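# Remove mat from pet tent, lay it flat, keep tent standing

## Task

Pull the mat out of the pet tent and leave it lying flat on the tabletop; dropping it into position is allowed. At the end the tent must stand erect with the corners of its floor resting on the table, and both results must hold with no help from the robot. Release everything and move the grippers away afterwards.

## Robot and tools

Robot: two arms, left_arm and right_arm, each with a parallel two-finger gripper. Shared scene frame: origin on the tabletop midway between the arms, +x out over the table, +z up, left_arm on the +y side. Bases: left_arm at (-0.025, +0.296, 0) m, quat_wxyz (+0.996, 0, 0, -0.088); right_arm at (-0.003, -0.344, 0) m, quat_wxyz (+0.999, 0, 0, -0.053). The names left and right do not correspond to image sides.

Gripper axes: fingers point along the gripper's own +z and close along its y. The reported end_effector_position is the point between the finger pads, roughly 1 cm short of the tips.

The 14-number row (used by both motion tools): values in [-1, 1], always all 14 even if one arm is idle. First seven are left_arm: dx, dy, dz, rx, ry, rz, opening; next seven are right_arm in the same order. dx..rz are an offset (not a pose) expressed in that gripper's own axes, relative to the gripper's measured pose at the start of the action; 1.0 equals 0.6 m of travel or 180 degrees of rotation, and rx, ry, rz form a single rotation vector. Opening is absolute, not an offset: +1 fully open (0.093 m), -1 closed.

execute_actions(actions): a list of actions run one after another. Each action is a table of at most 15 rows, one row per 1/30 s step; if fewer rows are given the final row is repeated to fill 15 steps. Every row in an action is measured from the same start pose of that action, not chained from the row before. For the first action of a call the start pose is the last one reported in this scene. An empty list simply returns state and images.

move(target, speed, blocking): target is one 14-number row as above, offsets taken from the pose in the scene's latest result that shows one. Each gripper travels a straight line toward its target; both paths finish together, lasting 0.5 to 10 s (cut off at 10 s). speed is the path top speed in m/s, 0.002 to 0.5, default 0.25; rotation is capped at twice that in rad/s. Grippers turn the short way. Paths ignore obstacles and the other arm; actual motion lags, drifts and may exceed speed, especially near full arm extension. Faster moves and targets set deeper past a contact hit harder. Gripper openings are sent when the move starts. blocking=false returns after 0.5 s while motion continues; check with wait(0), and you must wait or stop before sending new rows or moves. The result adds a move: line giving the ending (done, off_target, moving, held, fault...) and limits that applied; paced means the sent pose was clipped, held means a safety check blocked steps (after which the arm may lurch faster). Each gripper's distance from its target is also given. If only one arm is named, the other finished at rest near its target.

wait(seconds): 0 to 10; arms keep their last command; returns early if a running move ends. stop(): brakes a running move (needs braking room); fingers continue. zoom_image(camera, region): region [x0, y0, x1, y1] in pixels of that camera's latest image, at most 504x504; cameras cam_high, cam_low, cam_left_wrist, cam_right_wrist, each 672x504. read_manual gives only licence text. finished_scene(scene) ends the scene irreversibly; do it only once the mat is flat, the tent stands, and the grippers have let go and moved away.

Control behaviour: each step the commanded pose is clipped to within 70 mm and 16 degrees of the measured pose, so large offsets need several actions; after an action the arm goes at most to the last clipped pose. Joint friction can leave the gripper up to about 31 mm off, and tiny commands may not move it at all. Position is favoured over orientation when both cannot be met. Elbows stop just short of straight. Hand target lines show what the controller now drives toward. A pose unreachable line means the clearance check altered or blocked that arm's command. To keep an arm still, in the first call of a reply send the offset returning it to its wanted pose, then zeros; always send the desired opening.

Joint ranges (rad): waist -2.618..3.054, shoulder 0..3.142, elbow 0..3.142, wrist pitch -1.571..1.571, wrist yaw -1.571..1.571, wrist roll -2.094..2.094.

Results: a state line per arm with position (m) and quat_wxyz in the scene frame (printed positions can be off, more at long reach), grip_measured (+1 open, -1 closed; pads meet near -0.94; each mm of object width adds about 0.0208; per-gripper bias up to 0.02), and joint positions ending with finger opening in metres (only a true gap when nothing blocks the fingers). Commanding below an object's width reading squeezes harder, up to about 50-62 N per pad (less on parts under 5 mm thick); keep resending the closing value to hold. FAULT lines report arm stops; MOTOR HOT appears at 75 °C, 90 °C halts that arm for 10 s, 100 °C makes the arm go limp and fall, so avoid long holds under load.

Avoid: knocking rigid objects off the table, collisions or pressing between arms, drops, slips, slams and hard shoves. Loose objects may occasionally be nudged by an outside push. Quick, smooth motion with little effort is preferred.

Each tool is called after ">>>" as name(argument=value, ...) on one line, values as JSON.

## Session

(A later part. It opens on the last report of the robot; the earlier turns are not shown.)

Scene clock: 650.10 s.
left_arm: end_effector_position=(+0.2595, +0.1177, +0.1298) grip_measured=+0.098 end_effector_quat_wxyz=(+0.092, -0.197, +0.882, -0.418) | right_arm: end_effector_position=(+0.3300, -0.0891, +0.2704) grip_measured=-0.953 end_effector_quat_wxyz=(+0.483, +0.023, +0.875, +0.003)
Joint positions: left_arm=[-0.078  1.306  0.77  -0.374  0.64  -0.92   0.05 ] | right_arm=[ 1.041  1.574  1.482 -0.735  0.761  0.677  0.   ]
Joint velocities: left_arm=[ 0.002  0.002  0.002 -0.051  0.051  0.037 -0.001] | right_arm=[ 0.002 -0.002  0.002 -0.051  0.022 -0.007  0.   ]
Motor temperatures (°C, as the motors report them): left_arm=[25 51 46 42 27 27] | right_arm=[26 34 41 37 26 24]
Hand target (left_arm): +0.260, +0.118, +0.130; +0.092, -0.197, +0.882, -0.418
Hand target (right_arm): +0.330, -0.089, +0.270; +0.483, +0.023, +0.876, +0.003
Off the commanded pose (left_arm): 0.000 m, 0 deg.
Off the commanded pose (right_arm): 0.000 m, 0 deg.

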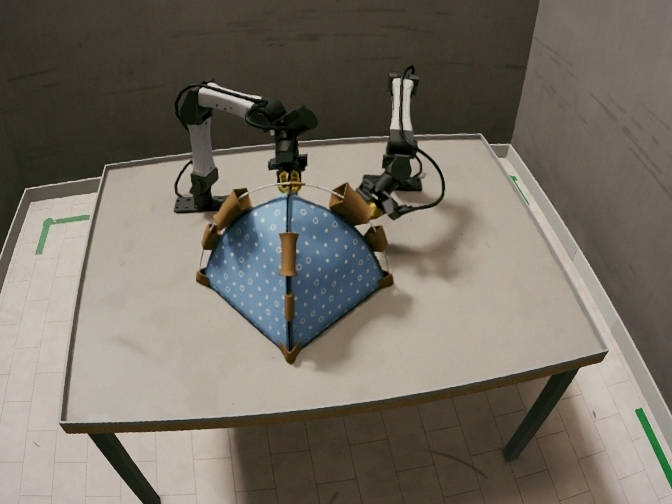

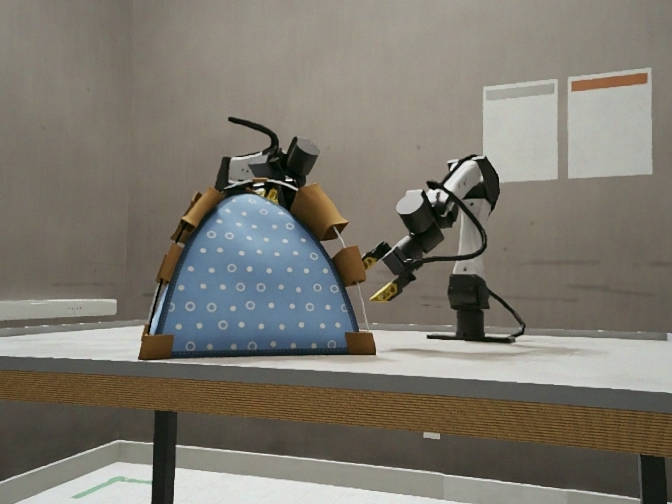

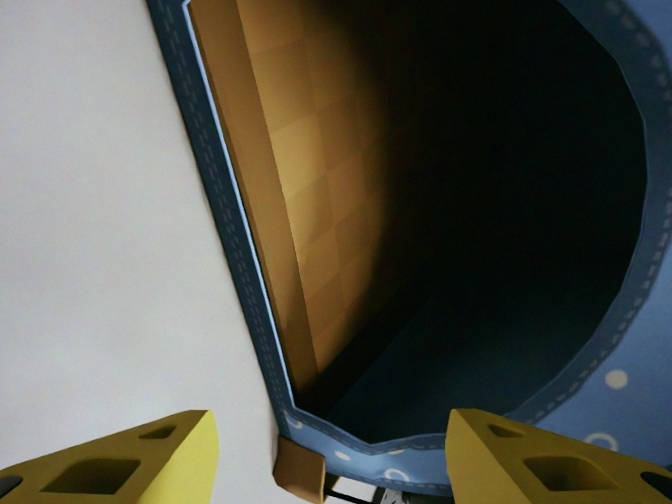

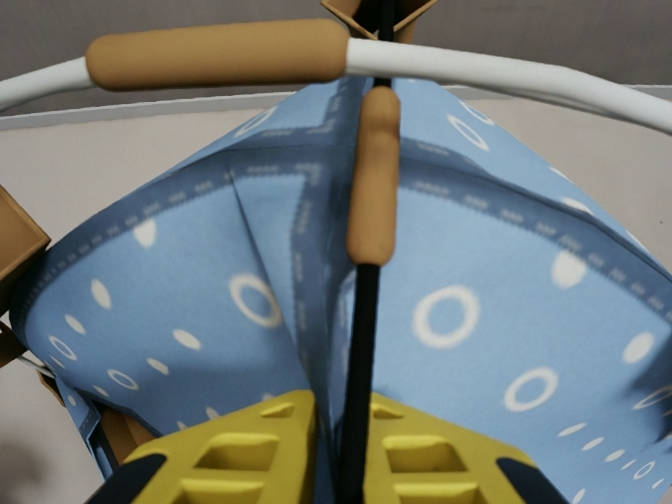

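>>> execute_actions(actions=[])

Scene clock: 662.87 s.
left_arm: end_effector_position=(+0.2595, +0.1177, +0.1298) grip_measured=+0.098 end_effector_quat_wxyz=(+0.092, -0.197, +0.882, -0.418) | right_arm: end_effector_position=(+0.3300, -0.0891, +0.2704) grip_measured=-0.953 end_effector_quat_wxyz=(+0.483, +0.023, +0.875, +0.003)
Joint positions: left_arm=[-0.078  1.306  0.77  -0.374  0.64  -0.92   0.05 ] | right_arm=[ 1.041  1.574  1.482 -0.735  0.761  0.677  0.   ]
Joint velocities: left_arm=[ 0.002  0.017 -0.012  0.037 -0.125 -0.051  0.001] | right_arm=[-0.002  0.002  0.027  0.007  0.007 -0.022  0.   ]
Motor temperatures (°C, as the motors report them): left_arm=[25 49 46 42 27 27] | right_arm=[26 35 42 37 26 24]
Hand target (left_arm): +0.260, +0.118, +0.130; +0.092, -0.197, +0.882, -0.418
Hand target (right_arm): +0.330, -0.089, +0.270; +0.483, +0.023, +0.876, +0.003
Off the commanded pose (left_arm): 0.000 m, 0 deg.
Off the commanded pose (right_arm): 0.000 m, 0 deg.

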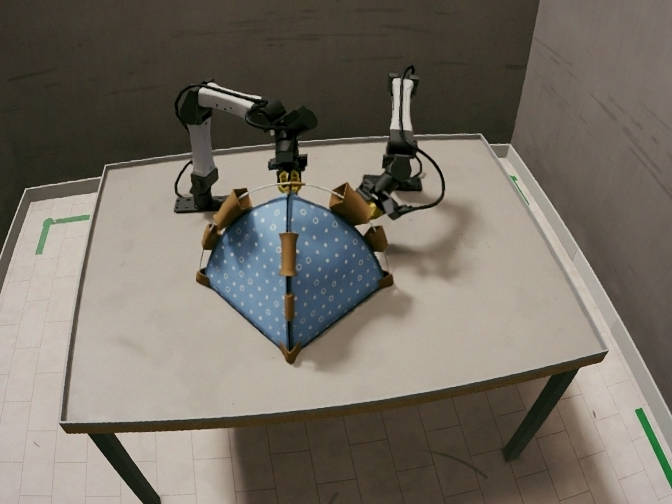

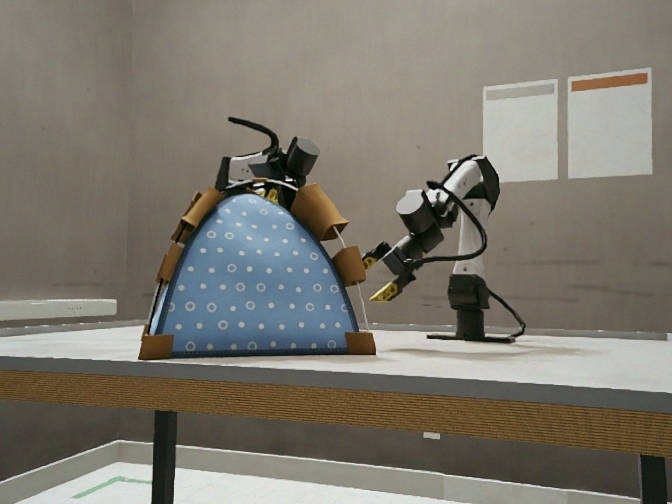

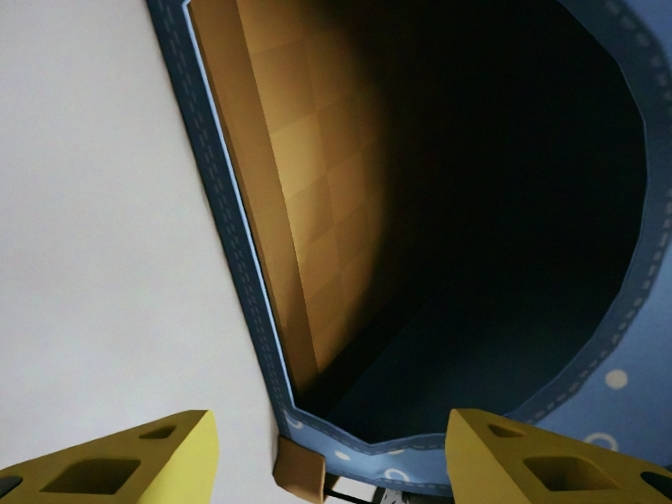

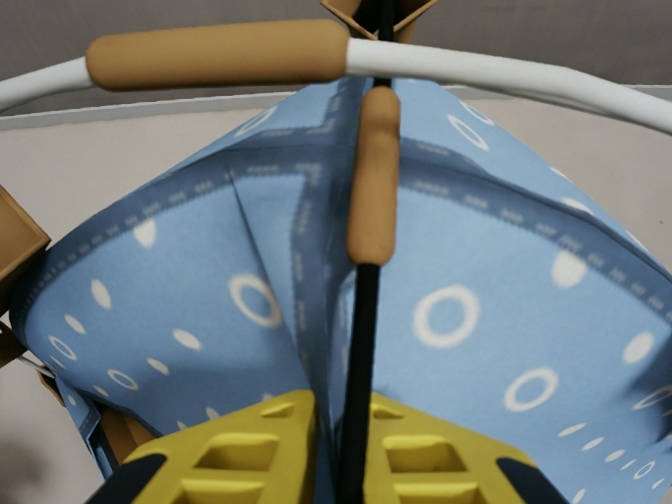

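>>> move(target=[0.052,-0.024,0.135,0,-0.0645,-0.0528,0.1, 0,0,0,0,0,0,-1], speed=0.1)

Scene clock: 724.30 s.
left_arm: end_effector_position=(+0.2666, +0.0366, +0.1077) grip_measured=+0.098 end_effector_quat_wxyz=(+0.152, -0.304, +0.840, -0.422) | right_arm: end_effector_position=(+0.3301, -0.0891, +0.2705) grip_measured=-0.953 end_effector_quat_wxyz=(+0.483, +0.023, +0.875, +0.004)
Joint positions: left_arm=[-0.47   1.409  0.67   0.085  0.184 -1.433  0.05 ] | right_arm=[ 1.041  1.574  1.482 -0.735  0.761  0.677  0.   ]
Joint velocities: left_arm=[-0.002  0.002 -0.002  0.007  0.007 -0.037  0.   ] | right_arm=[-0.012  0.002  0.012 -0.007 -0.007 -0.007  0.   ]
Motor temperatures (°C, as the motors report them): left_arm=[25 45 47 42 27 27] | right_arm=[26 37 44 36 26 24]
Hand target (left_arm): +0.261, +0.038, +0.091; +0.144, -0.311, +0.847, -0.406
Hand target (right_arm): +0.330, -0.089, +0.270; +0.483, +0.023, +0.875, +0.003
Off the commanded pose (left_arm): 0.019 m, 3 deg.
Off the commanded pose (right_arm): 0.000 m, 0 deg.
move: off_target (left_arm)

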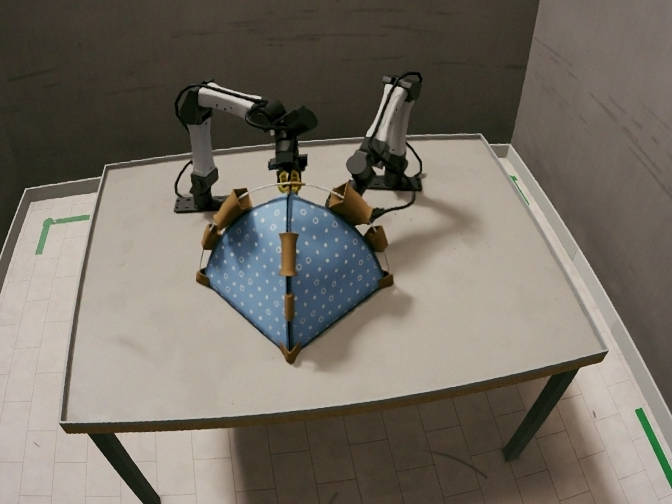

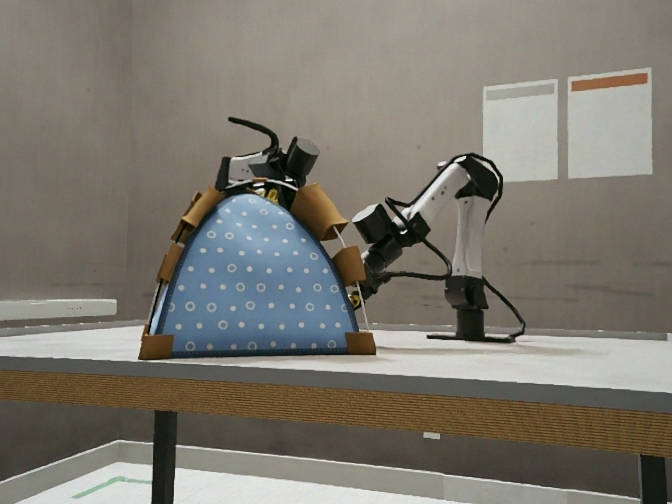

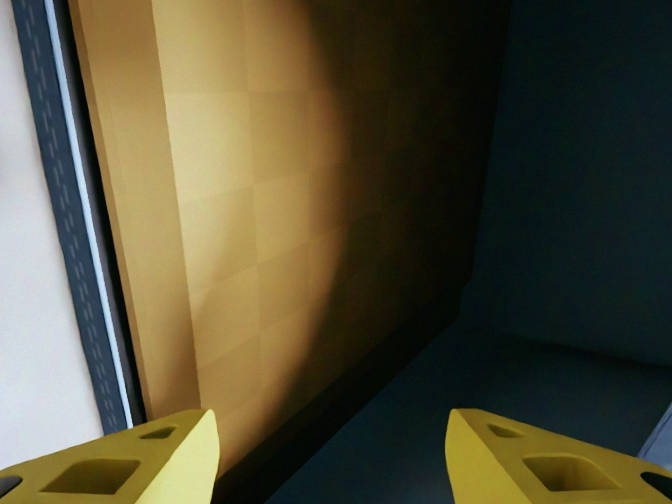

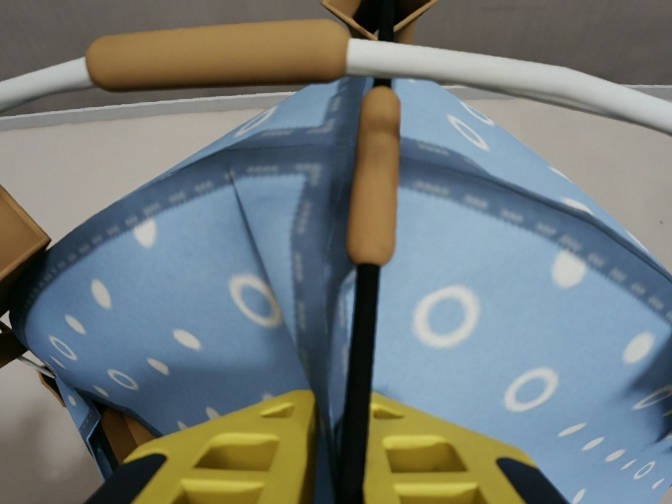

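>>> move(target=[0,0.025,0.0725,-0.139,0,0,0.1, 0,0,0,0,0,0,-1], speed=0.08)

Scene clock: 766.97 s.
left_arm: end_effector_position=(+0.2831, +0.0201, +0.0737) grip_measured=+0.098 end_effector_quat_wxyz=(+0.083, -0.337, +0.906, -0.241) | right_arm: end_effector_position=(+0.3301, -0.0891, +0.2705) grip_measured=-0.953 end_effector_quat_wxyz=(+0.483, +0.023, +0.875, +0.004)
Joint positions: left_arm=[-0.515  1.724  1.121 -0.461  0.093 -1.427  0.05 ] | right_arm=[ 1.041  1.574  1.482 -0.735  0.761  0.677  0.   ]
Joint velocities: left_arm=[-0.012  0.002  0.002 -0.051 -0.022  0.051 -0.   ] | right_arm=[ 0.007 -0.002 -0.007  0.007  0.022 -0.007  0.   ]
Motor temperatures (°C, as the motors report them): left_arm=[26 43 45 44 27 27] | right_arm=[26 37 45 36 26 24]
Hand target (left_arm): +0.283, +0.017, +0.069; +0.084, -0.330, +0.912, -0.230
Hand target (right_arm): +0.330, -0.089, +0.270; +0.483, +0.023, +0.875, +0.004
Off the commanded pose (left_arm): 0.005 m, 2 deg.
Off the commanded pose (right_arm): 0.000 m, 0 deg.
move: done

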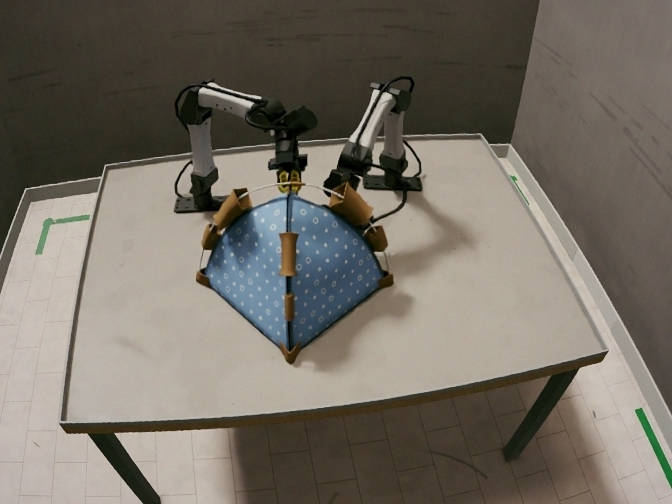

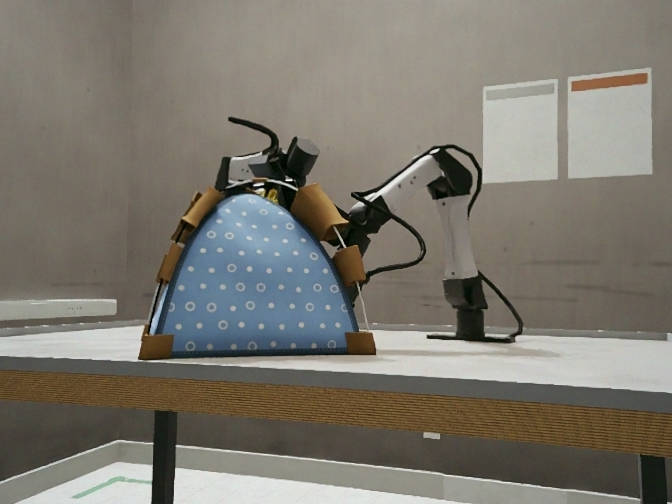

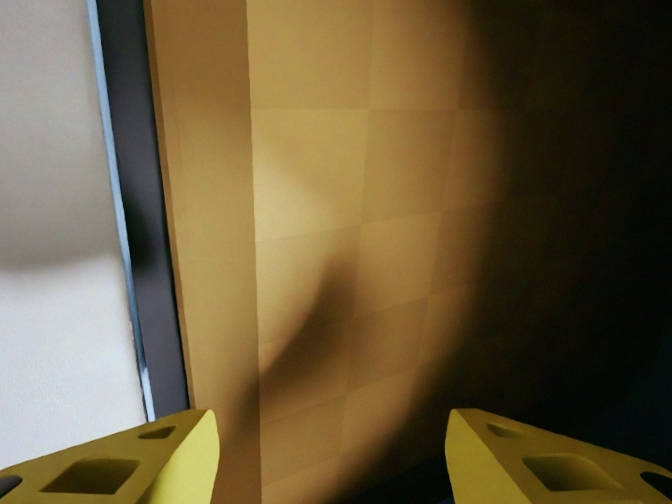

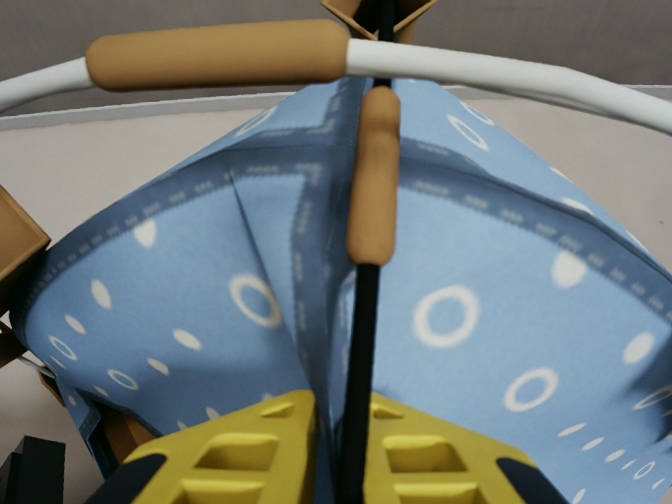

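>>> move(target=[0,0.037,0.0555,0,0,0,0.1, 0,0,0,0,0,0,-1], speed=0.04)

Scene clock: 785.70 s.
left_arm: end_effector_position=(+0.2870, +0.0169, +0.0518) grip_measured=+0.098 end_effector_quat_wxyz=(+0.094, -0.334, +0.902, -0.258) | right_arm: end_effector_position=(+0.3301, -0.0891, +0.2705) grip_measured=-0.953 end_effector_quat_wxyz=(+0.483, +0.023, +0.875, +0.004)
Joint positions: left_arm=[-0.515  1.753  1.039 -0.307  0.093 -1.427  0.05 ] | right_arm=[ 1.041  1.574  1.482 -0.735  0.761  0.677  0.   ]
Joint velocities: left_arm=[ 0.007 -0.012  0.002  0.051 -0.095 -0.007 -0.001] | right_arm=[-0.017 -0.017  0.012  0.066 -0.037  0.007  0.   ]
Motor temperatures (°C, as the motors report them): left_arm=[26 45 47 41 27 27] | right_arm=[26 38 45 36 26 24]
Hand target (left_arm): +0.281, +0.022, +0.034; +0.083, -0.337, +0.906, -0.240
Hand target (right_arm): +0.330, -0.089, +0.270; +0.483, +0.023, +0.875, +0.004
Off the commanded pose (left_arm): 0.020 m, 2 deg.
Off the commanded pose (right_arm): 0.000 m, 0 deg.
move: off_target (left_arm)

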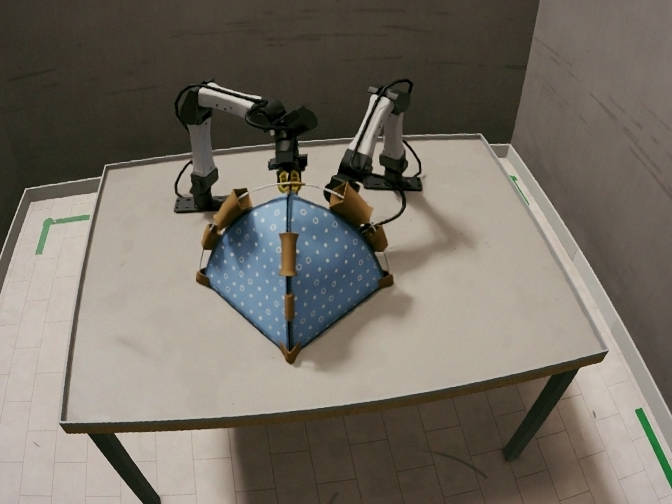

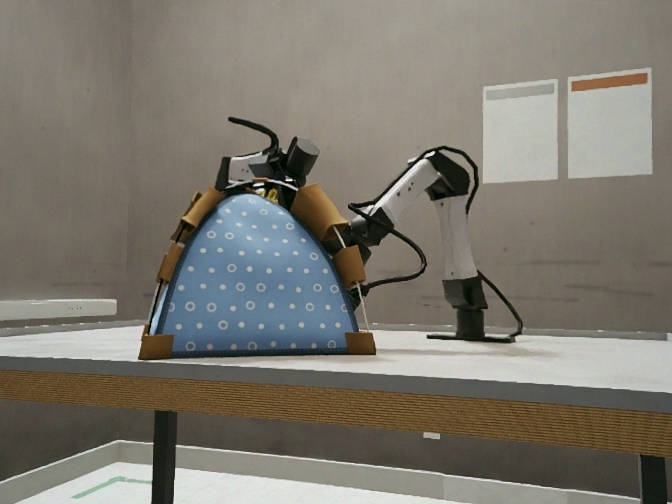

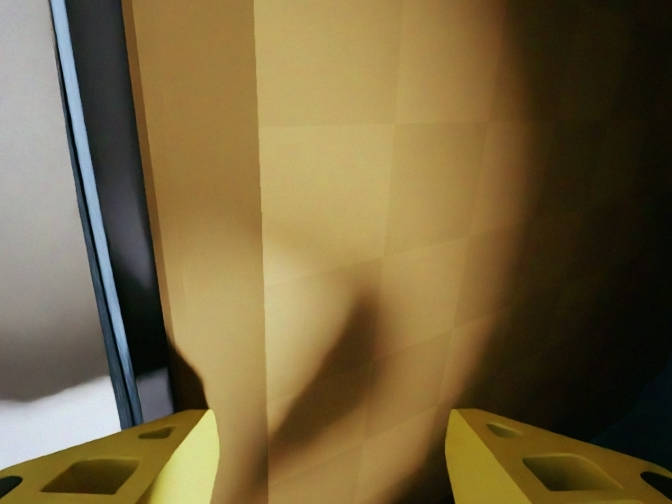

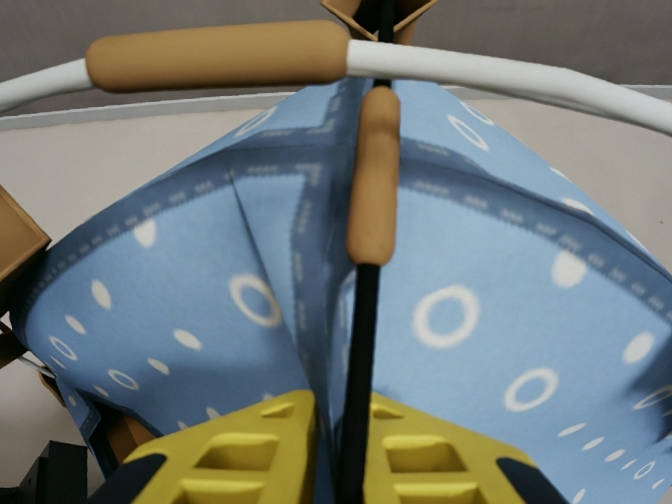

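>>> move(target=[0,0.037,0.036,0,0,0,0.5, 0,0,0,0,0,0,-1], speed=0.03)

Scene clock: 795.63 s.
left_arm: end_effector_position=(+0.2880, +0.0161, +0.0429) grip_measured=+0.498 end_effector_quat_wxyz=(+0.105, -0.331, +0.896, -0.278) | right_arm: end_effector_position=(+0.3301, -0.0890, +0.2706) grip_measured=-0.953 end_effector_quat_wxyz=(+0.483, +0.023, +0.875, +0.004)
Joint positions: left_arm=[-0.515  1.753  0.97  -0.191  0.093 -1.427  0.069] | right_arm=[ 1.041  1.574  1.482 -0.734  0.761  0.677  0.   ]
Joint velocities: left_arm=[ 0.007  0.002  0.007  0.022 -0.066 -0.007 -0.001] | right_arm=[ 0.002 -0.012  0.002 -0.007 -0.007  0.022  0.   ]
Motor temperatures (°C, as the motors report them): left_arm=[26 46 46 41 27 27] | right_arm=[26 38 46 36 26 24]
Hand target (left_arm): +0.282, +0.023, +0.022; +0.094, -0.334, +0.902, -0.258
Hand target (right_arm): +0.330, -0.089, +0.270; +0.483, +0.023, +0.875, +0.004
Off the commanded pose (left_arm): 0.023 m, 3 deg.
Off the commanded pose (right_arm): 0.000 m, 0 deg.
move: off_target (left_arm)

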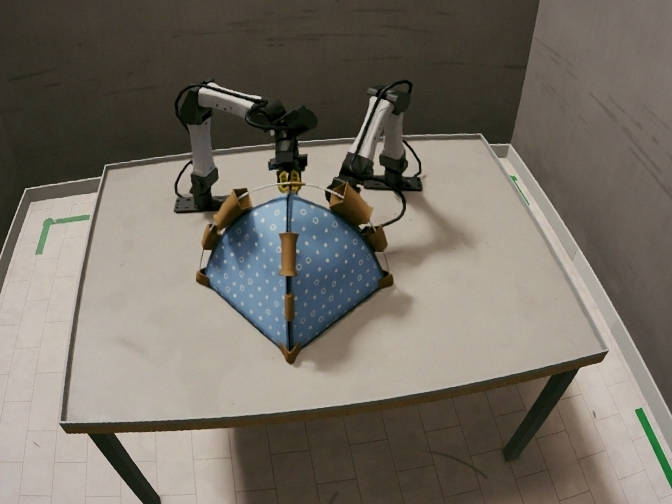

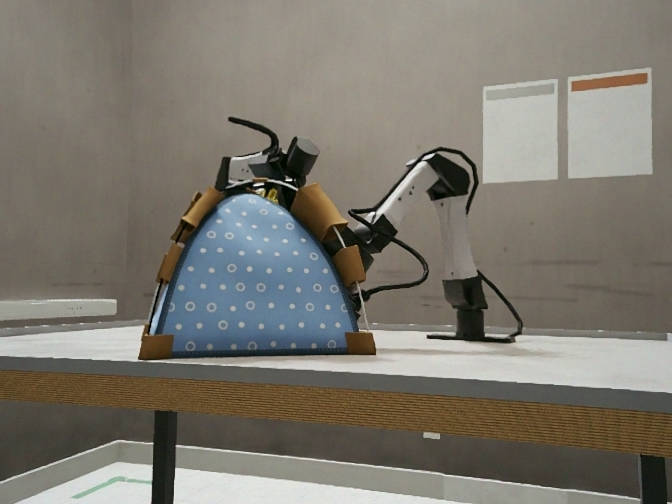

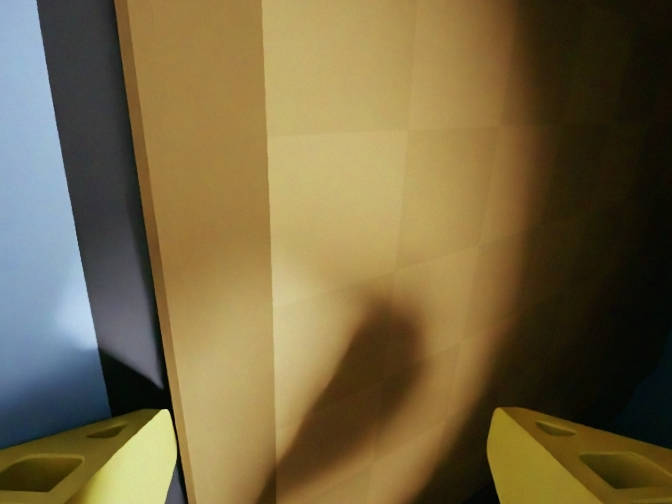

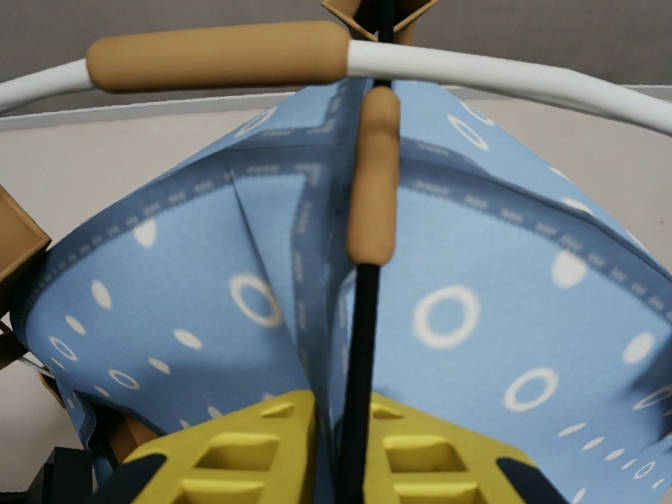

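>>> move(target=[0,0.0325,0.018,0.083,0,0,0.5, 0,0,0,0,0,0,-1], speed=0.04)

Scene clock: 813.47 s.
left_arm: end_effector_position=(+0.2933, +0.0077, +0.0521) grip_measured=+0.498 end_effector_quat_wxyz=(+0.168, -0.297, +0.836, -0.429) | right_arm: end_effector_position=(+0.3302, -0.0889, +0.2707) grip_measured=-0.953 end_effector_quat_wxyz=(+0.484, +0.023, +0.875, +0.004)
Joint positions: left_arm=[-0.501  1.719  0.671  0.427  0.146 -1.436  0.069] | right_arm=[ 1.041  1.574  1.482 -0.734  0.761  0.677  0.   ]
Joint velocities: left_arm=[ 0.002 -0.007 -0.022  0.081  0.037  0.081  0.002] | right_arm=[-0.012 -0.002  0.017 -0.007  0.007 -0.007  0.   ]
Motor temperatures (°C, as the motors report them): left_arm=[25 46 45 41 27 27] | right_arm=[26 38 46 36 26 24]
Hand target (left_arm): +0.281, +0.024, +0.024; +0.146, -0.315, +0.852, -0.392
Hand target (right_arm): +0.330, -0.089, +0.271; +0.483, +0.023, +0.875, +0.004
Off the commanded pose (left_arm): 0.035 m, 6 deg.
Off the commanded pose (right_arm): 0.000 m, 0 deg.
move: off_target (left_arm)

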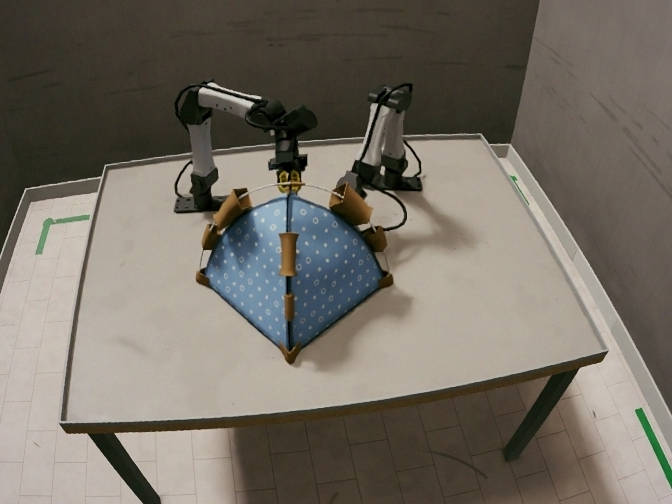

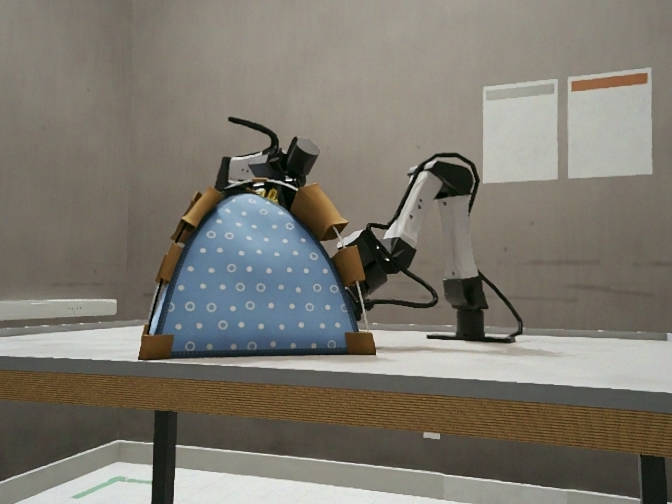

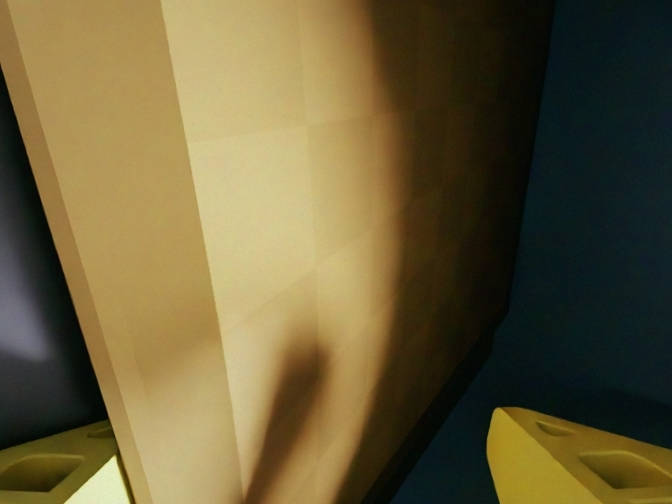

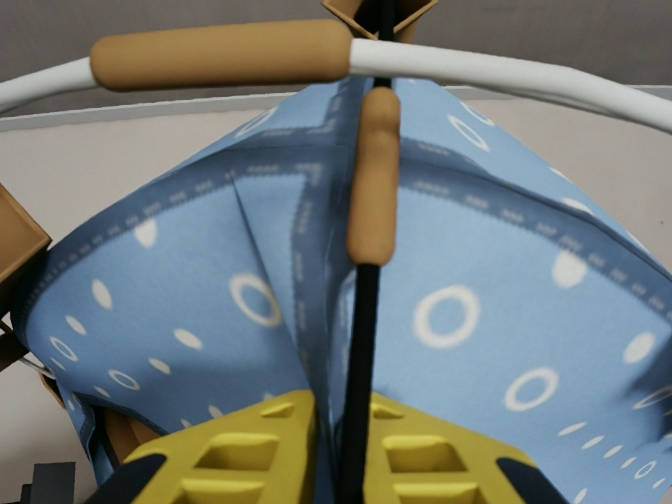

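>>> move(target=[0,-0.018,0.048,0,0,0,0.5, 0,0,0,0,0,0,-1], speed=0.03)

Scene clock: 819.80 s.
left_arm: end_effector_position=(+0.3129, -0.0108, +0.0546) grip_measured=+0.498 end_effector_quat_wxyz=(+0.173, -0.294, +0.831, -0.439) | right_arm: end_effector_position=(+0.3302, -0.0889, +0.2707) grip_measured=-0.953 end_effector_quat_wxyz=(+0.484, +0.023, +0.875, +0.004)
Joint positions: left_arm=[-0.507  1.803  0.763  0.446  0.145 -1.439  0.069] | right_arm=[ 1.041  1.574  1.482 -0.734  0.761  0.677  0.   ]
Joint velocities: left_arm=[-0.002 -0.002 -0.002 -0.051  0.022  0.037  0.   ] | right_arm=[-0.017 -0.007  0.002 -0.051 -0.007 -0.095  0.   ]
Motor temperatures (°C, as the motors report them): left_arm=[26 46 44 42 27 27] | right_arm=[26 38 46 36 26 24]
Hand target (left_arm): +0.312, -0.015, +0.044; +0.168, -0.297, +0.836, -0.429
Hand target (right_arm): +0.330, -0.089, +0.271; +0.484, +0.023, +0.875, +0.004
Off the commanded pose (left_arm): 0.011 m, 2 deg.
Off the commanded pose (right_arm): 0.000 m, 0 deg.
move: off_target (left_arm)

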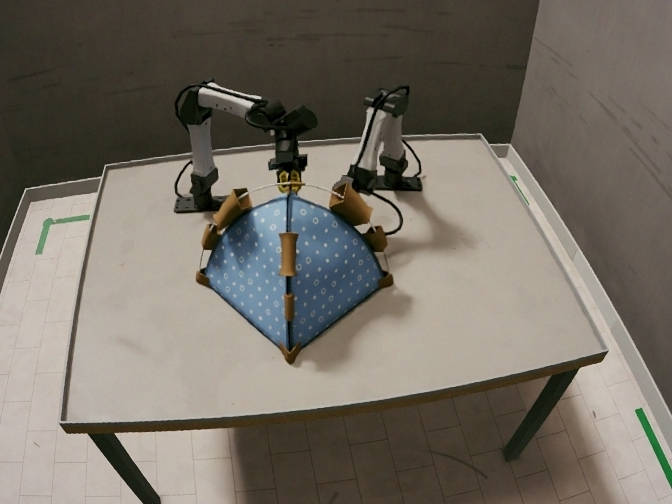

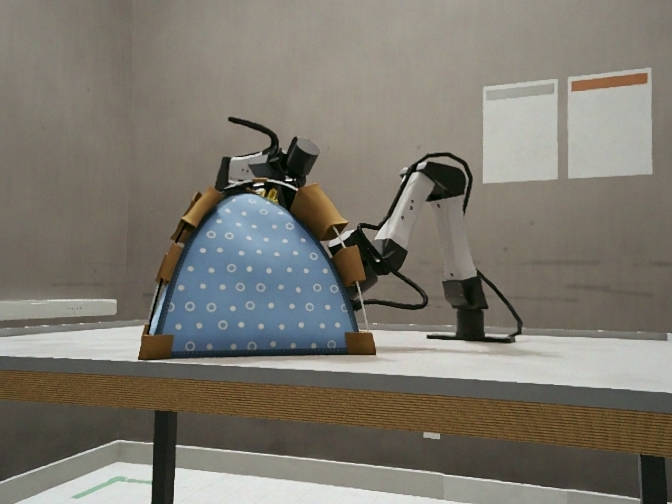

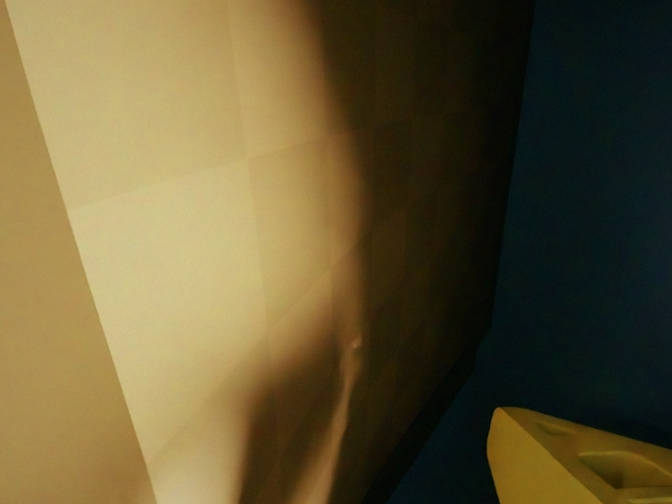

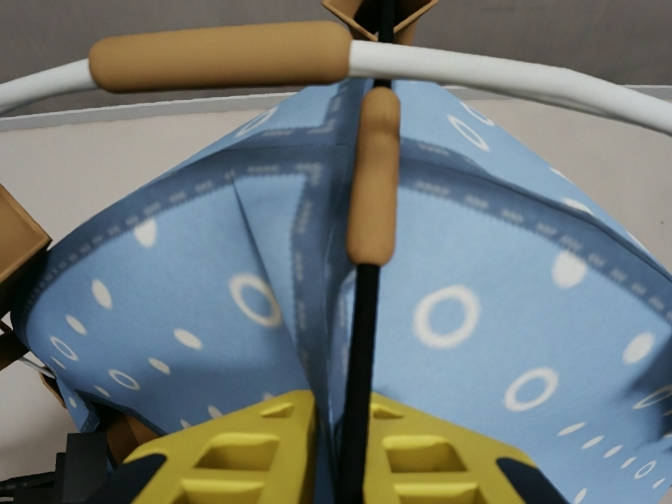

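The lower finger is well under the mat. Close the gripper.

>>> move(target=[0,0,0,0,0,0,-1, 0,0,0,0,0,0,-1], speed=0.03)

Scene clock: 823.07 s.
left_arm: end_effector_position=(+0.3128, -0.0108, +0.0544) grip_measured=-0.978 end_effector_quat_wxyz=(+0.172, -0.294, +0.831, -0.439) | right_arm: end_effector_position=(+0.3302, -0.0889, +0.2707) grip_measured=-0.953 end_effector_quat_wxyz=(+0.484, +0.023, +0.875, +0.004)
Joint positions: left_arm=[-0.507  1.804  0.763  0.446  0.145 -1.439  0.   ] | right_arm=[ 1.041  1.574  1.482 -0.734  0.761  0.677  0.   ]
Joint velocities: left_arm=[-0.017 -0.002 -0.002 -0.095  0.037 -0.007  0.   ] | right_arm=[-0.002 -0.002 -0.007  0.022  0.081  0.007  0.   ]
Motor temperatures (°C, as the motors report them): left_arm=[26 46 45 42 27 27] | right_arm=[26 38 46 36 26 24]
Hand target (left_arm): +0.313, -0.011, +0.054; +0.173, -0.293, +0.831, -0.439
Hand target (right_arm): +0.330, -0.089, +0.271; +0.484, +0.023, +0.875, +0.004
Off the commanded pose (left_arm): 0.000 m, 0 deg.
Off the commanded pose (right_arm): 0.000 m, 0 deg.
move: done

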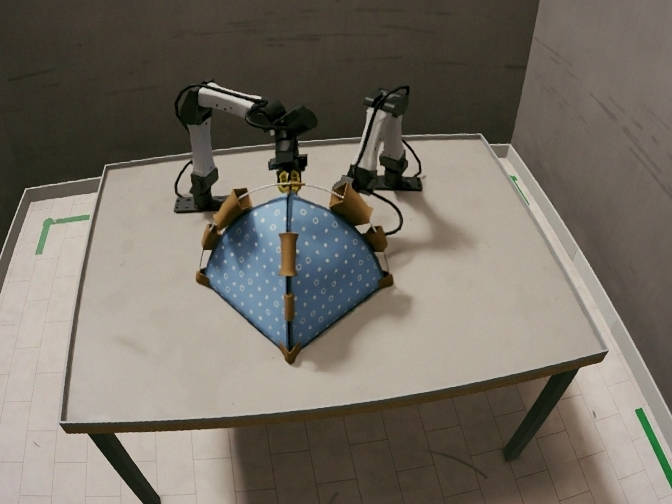

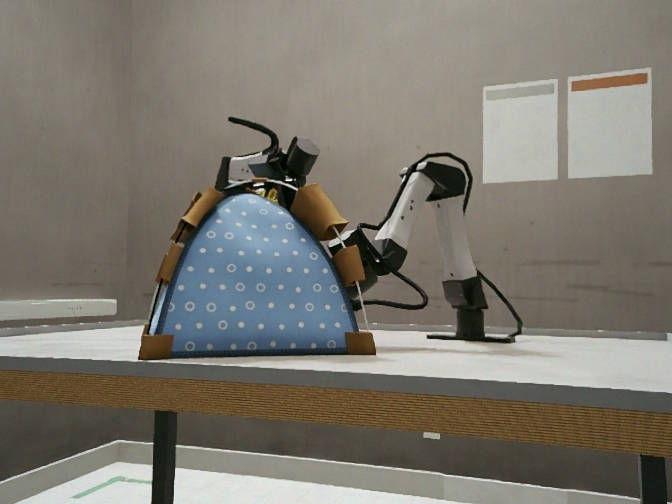

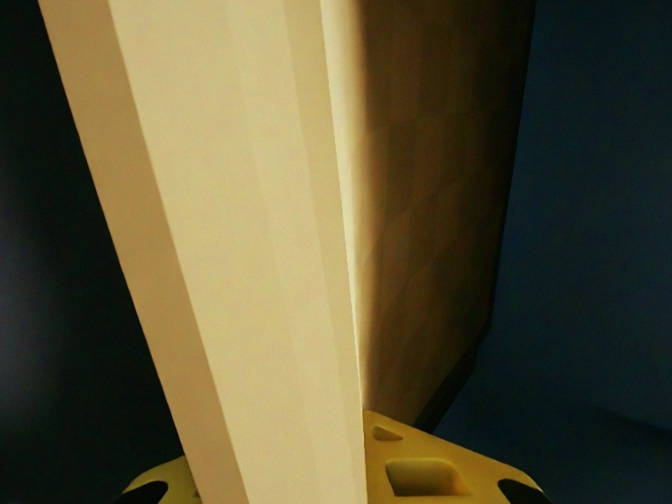

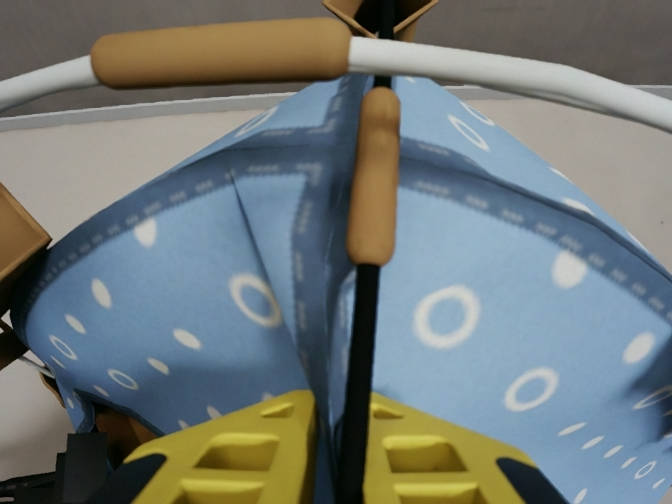

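>>> move(target=[0,0.0795,-0.148,0,0,0,-1, 0,0,0,0,0,0,-1], speed=0.05)

Scene clock: 834.37 s.
left_arm: end_effector_position=(+0.2555, +0.0569, +0.0721) grip_measured=-0.978 end_effector_quat_wxyz=(+0.177, -0.288, +0.826, -0.451) | right_arm: end_effector_position=(+0.3295, -0.0861, +0.2695) grip_measured=-0.953 end_effector_quat_wxyz=(+0.479, +0.020, +0.877, +0.011)
Joint positions: left_arm=[-0.431  1.431  0.435  0.422  0.214 -1.396  0.   ] | right_arm=[ 1.041  1.574  1.482 -0.731  0.743  0.677  0.   ]
Joint velocities: left_arm=[-0.002 -0.007  0.007  0.007 -0.007 -0.037  0.   ] | right_arm=[-0.002  0.002  0.012  0.007  0.007  0.037  0.   ]
Motor temperatures (°C, as the motors report them): left_arm=[25 48 44 43 27 27] | right_arm=[26 38 46 36 26 24]
Hand target (left_arm): +0.250, +0.066, +0.065; +0.173, -0.293, +0.831, -0.439
Hand target (right_arm): +0.330, -0.089, +0.271; +0.484, +0.023, +0.875, +0.004
Off the commanded pose (left_arm): 0.014 m, 2 deg.
Off the commanded pose (right_arm): 0.003 m, 1 deg.
move: off_target (left_arm)

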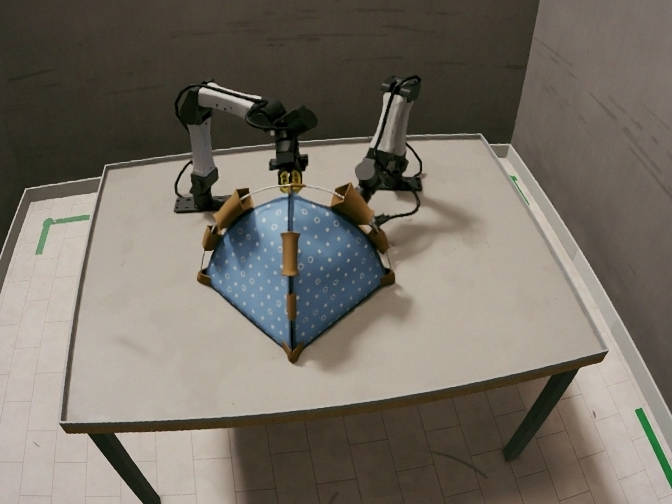

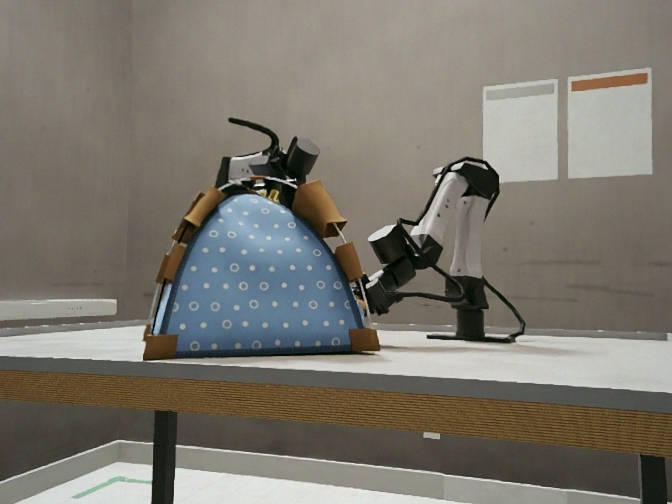

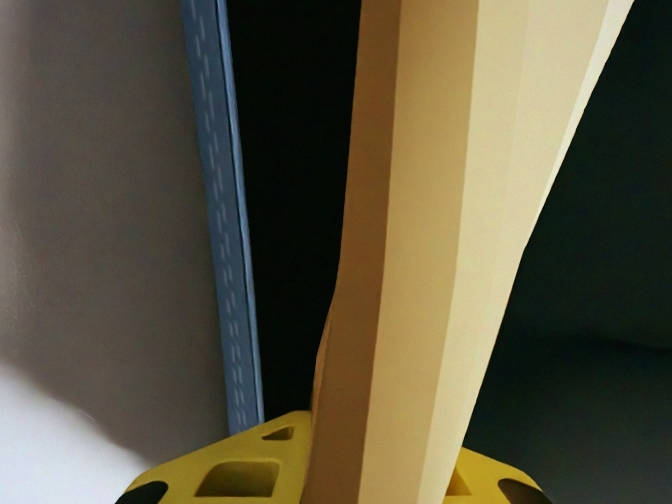

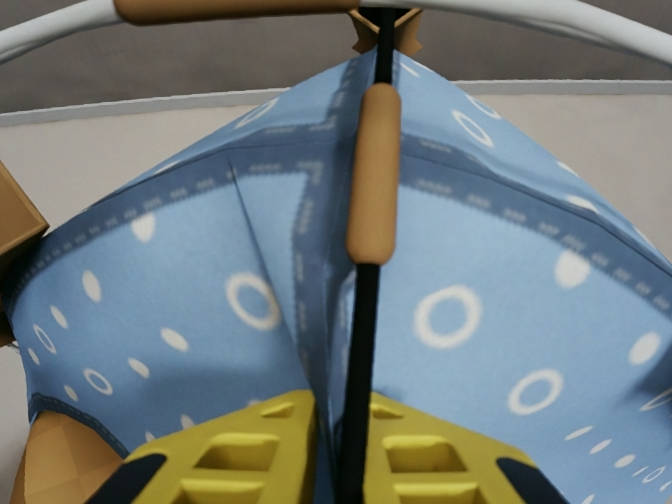

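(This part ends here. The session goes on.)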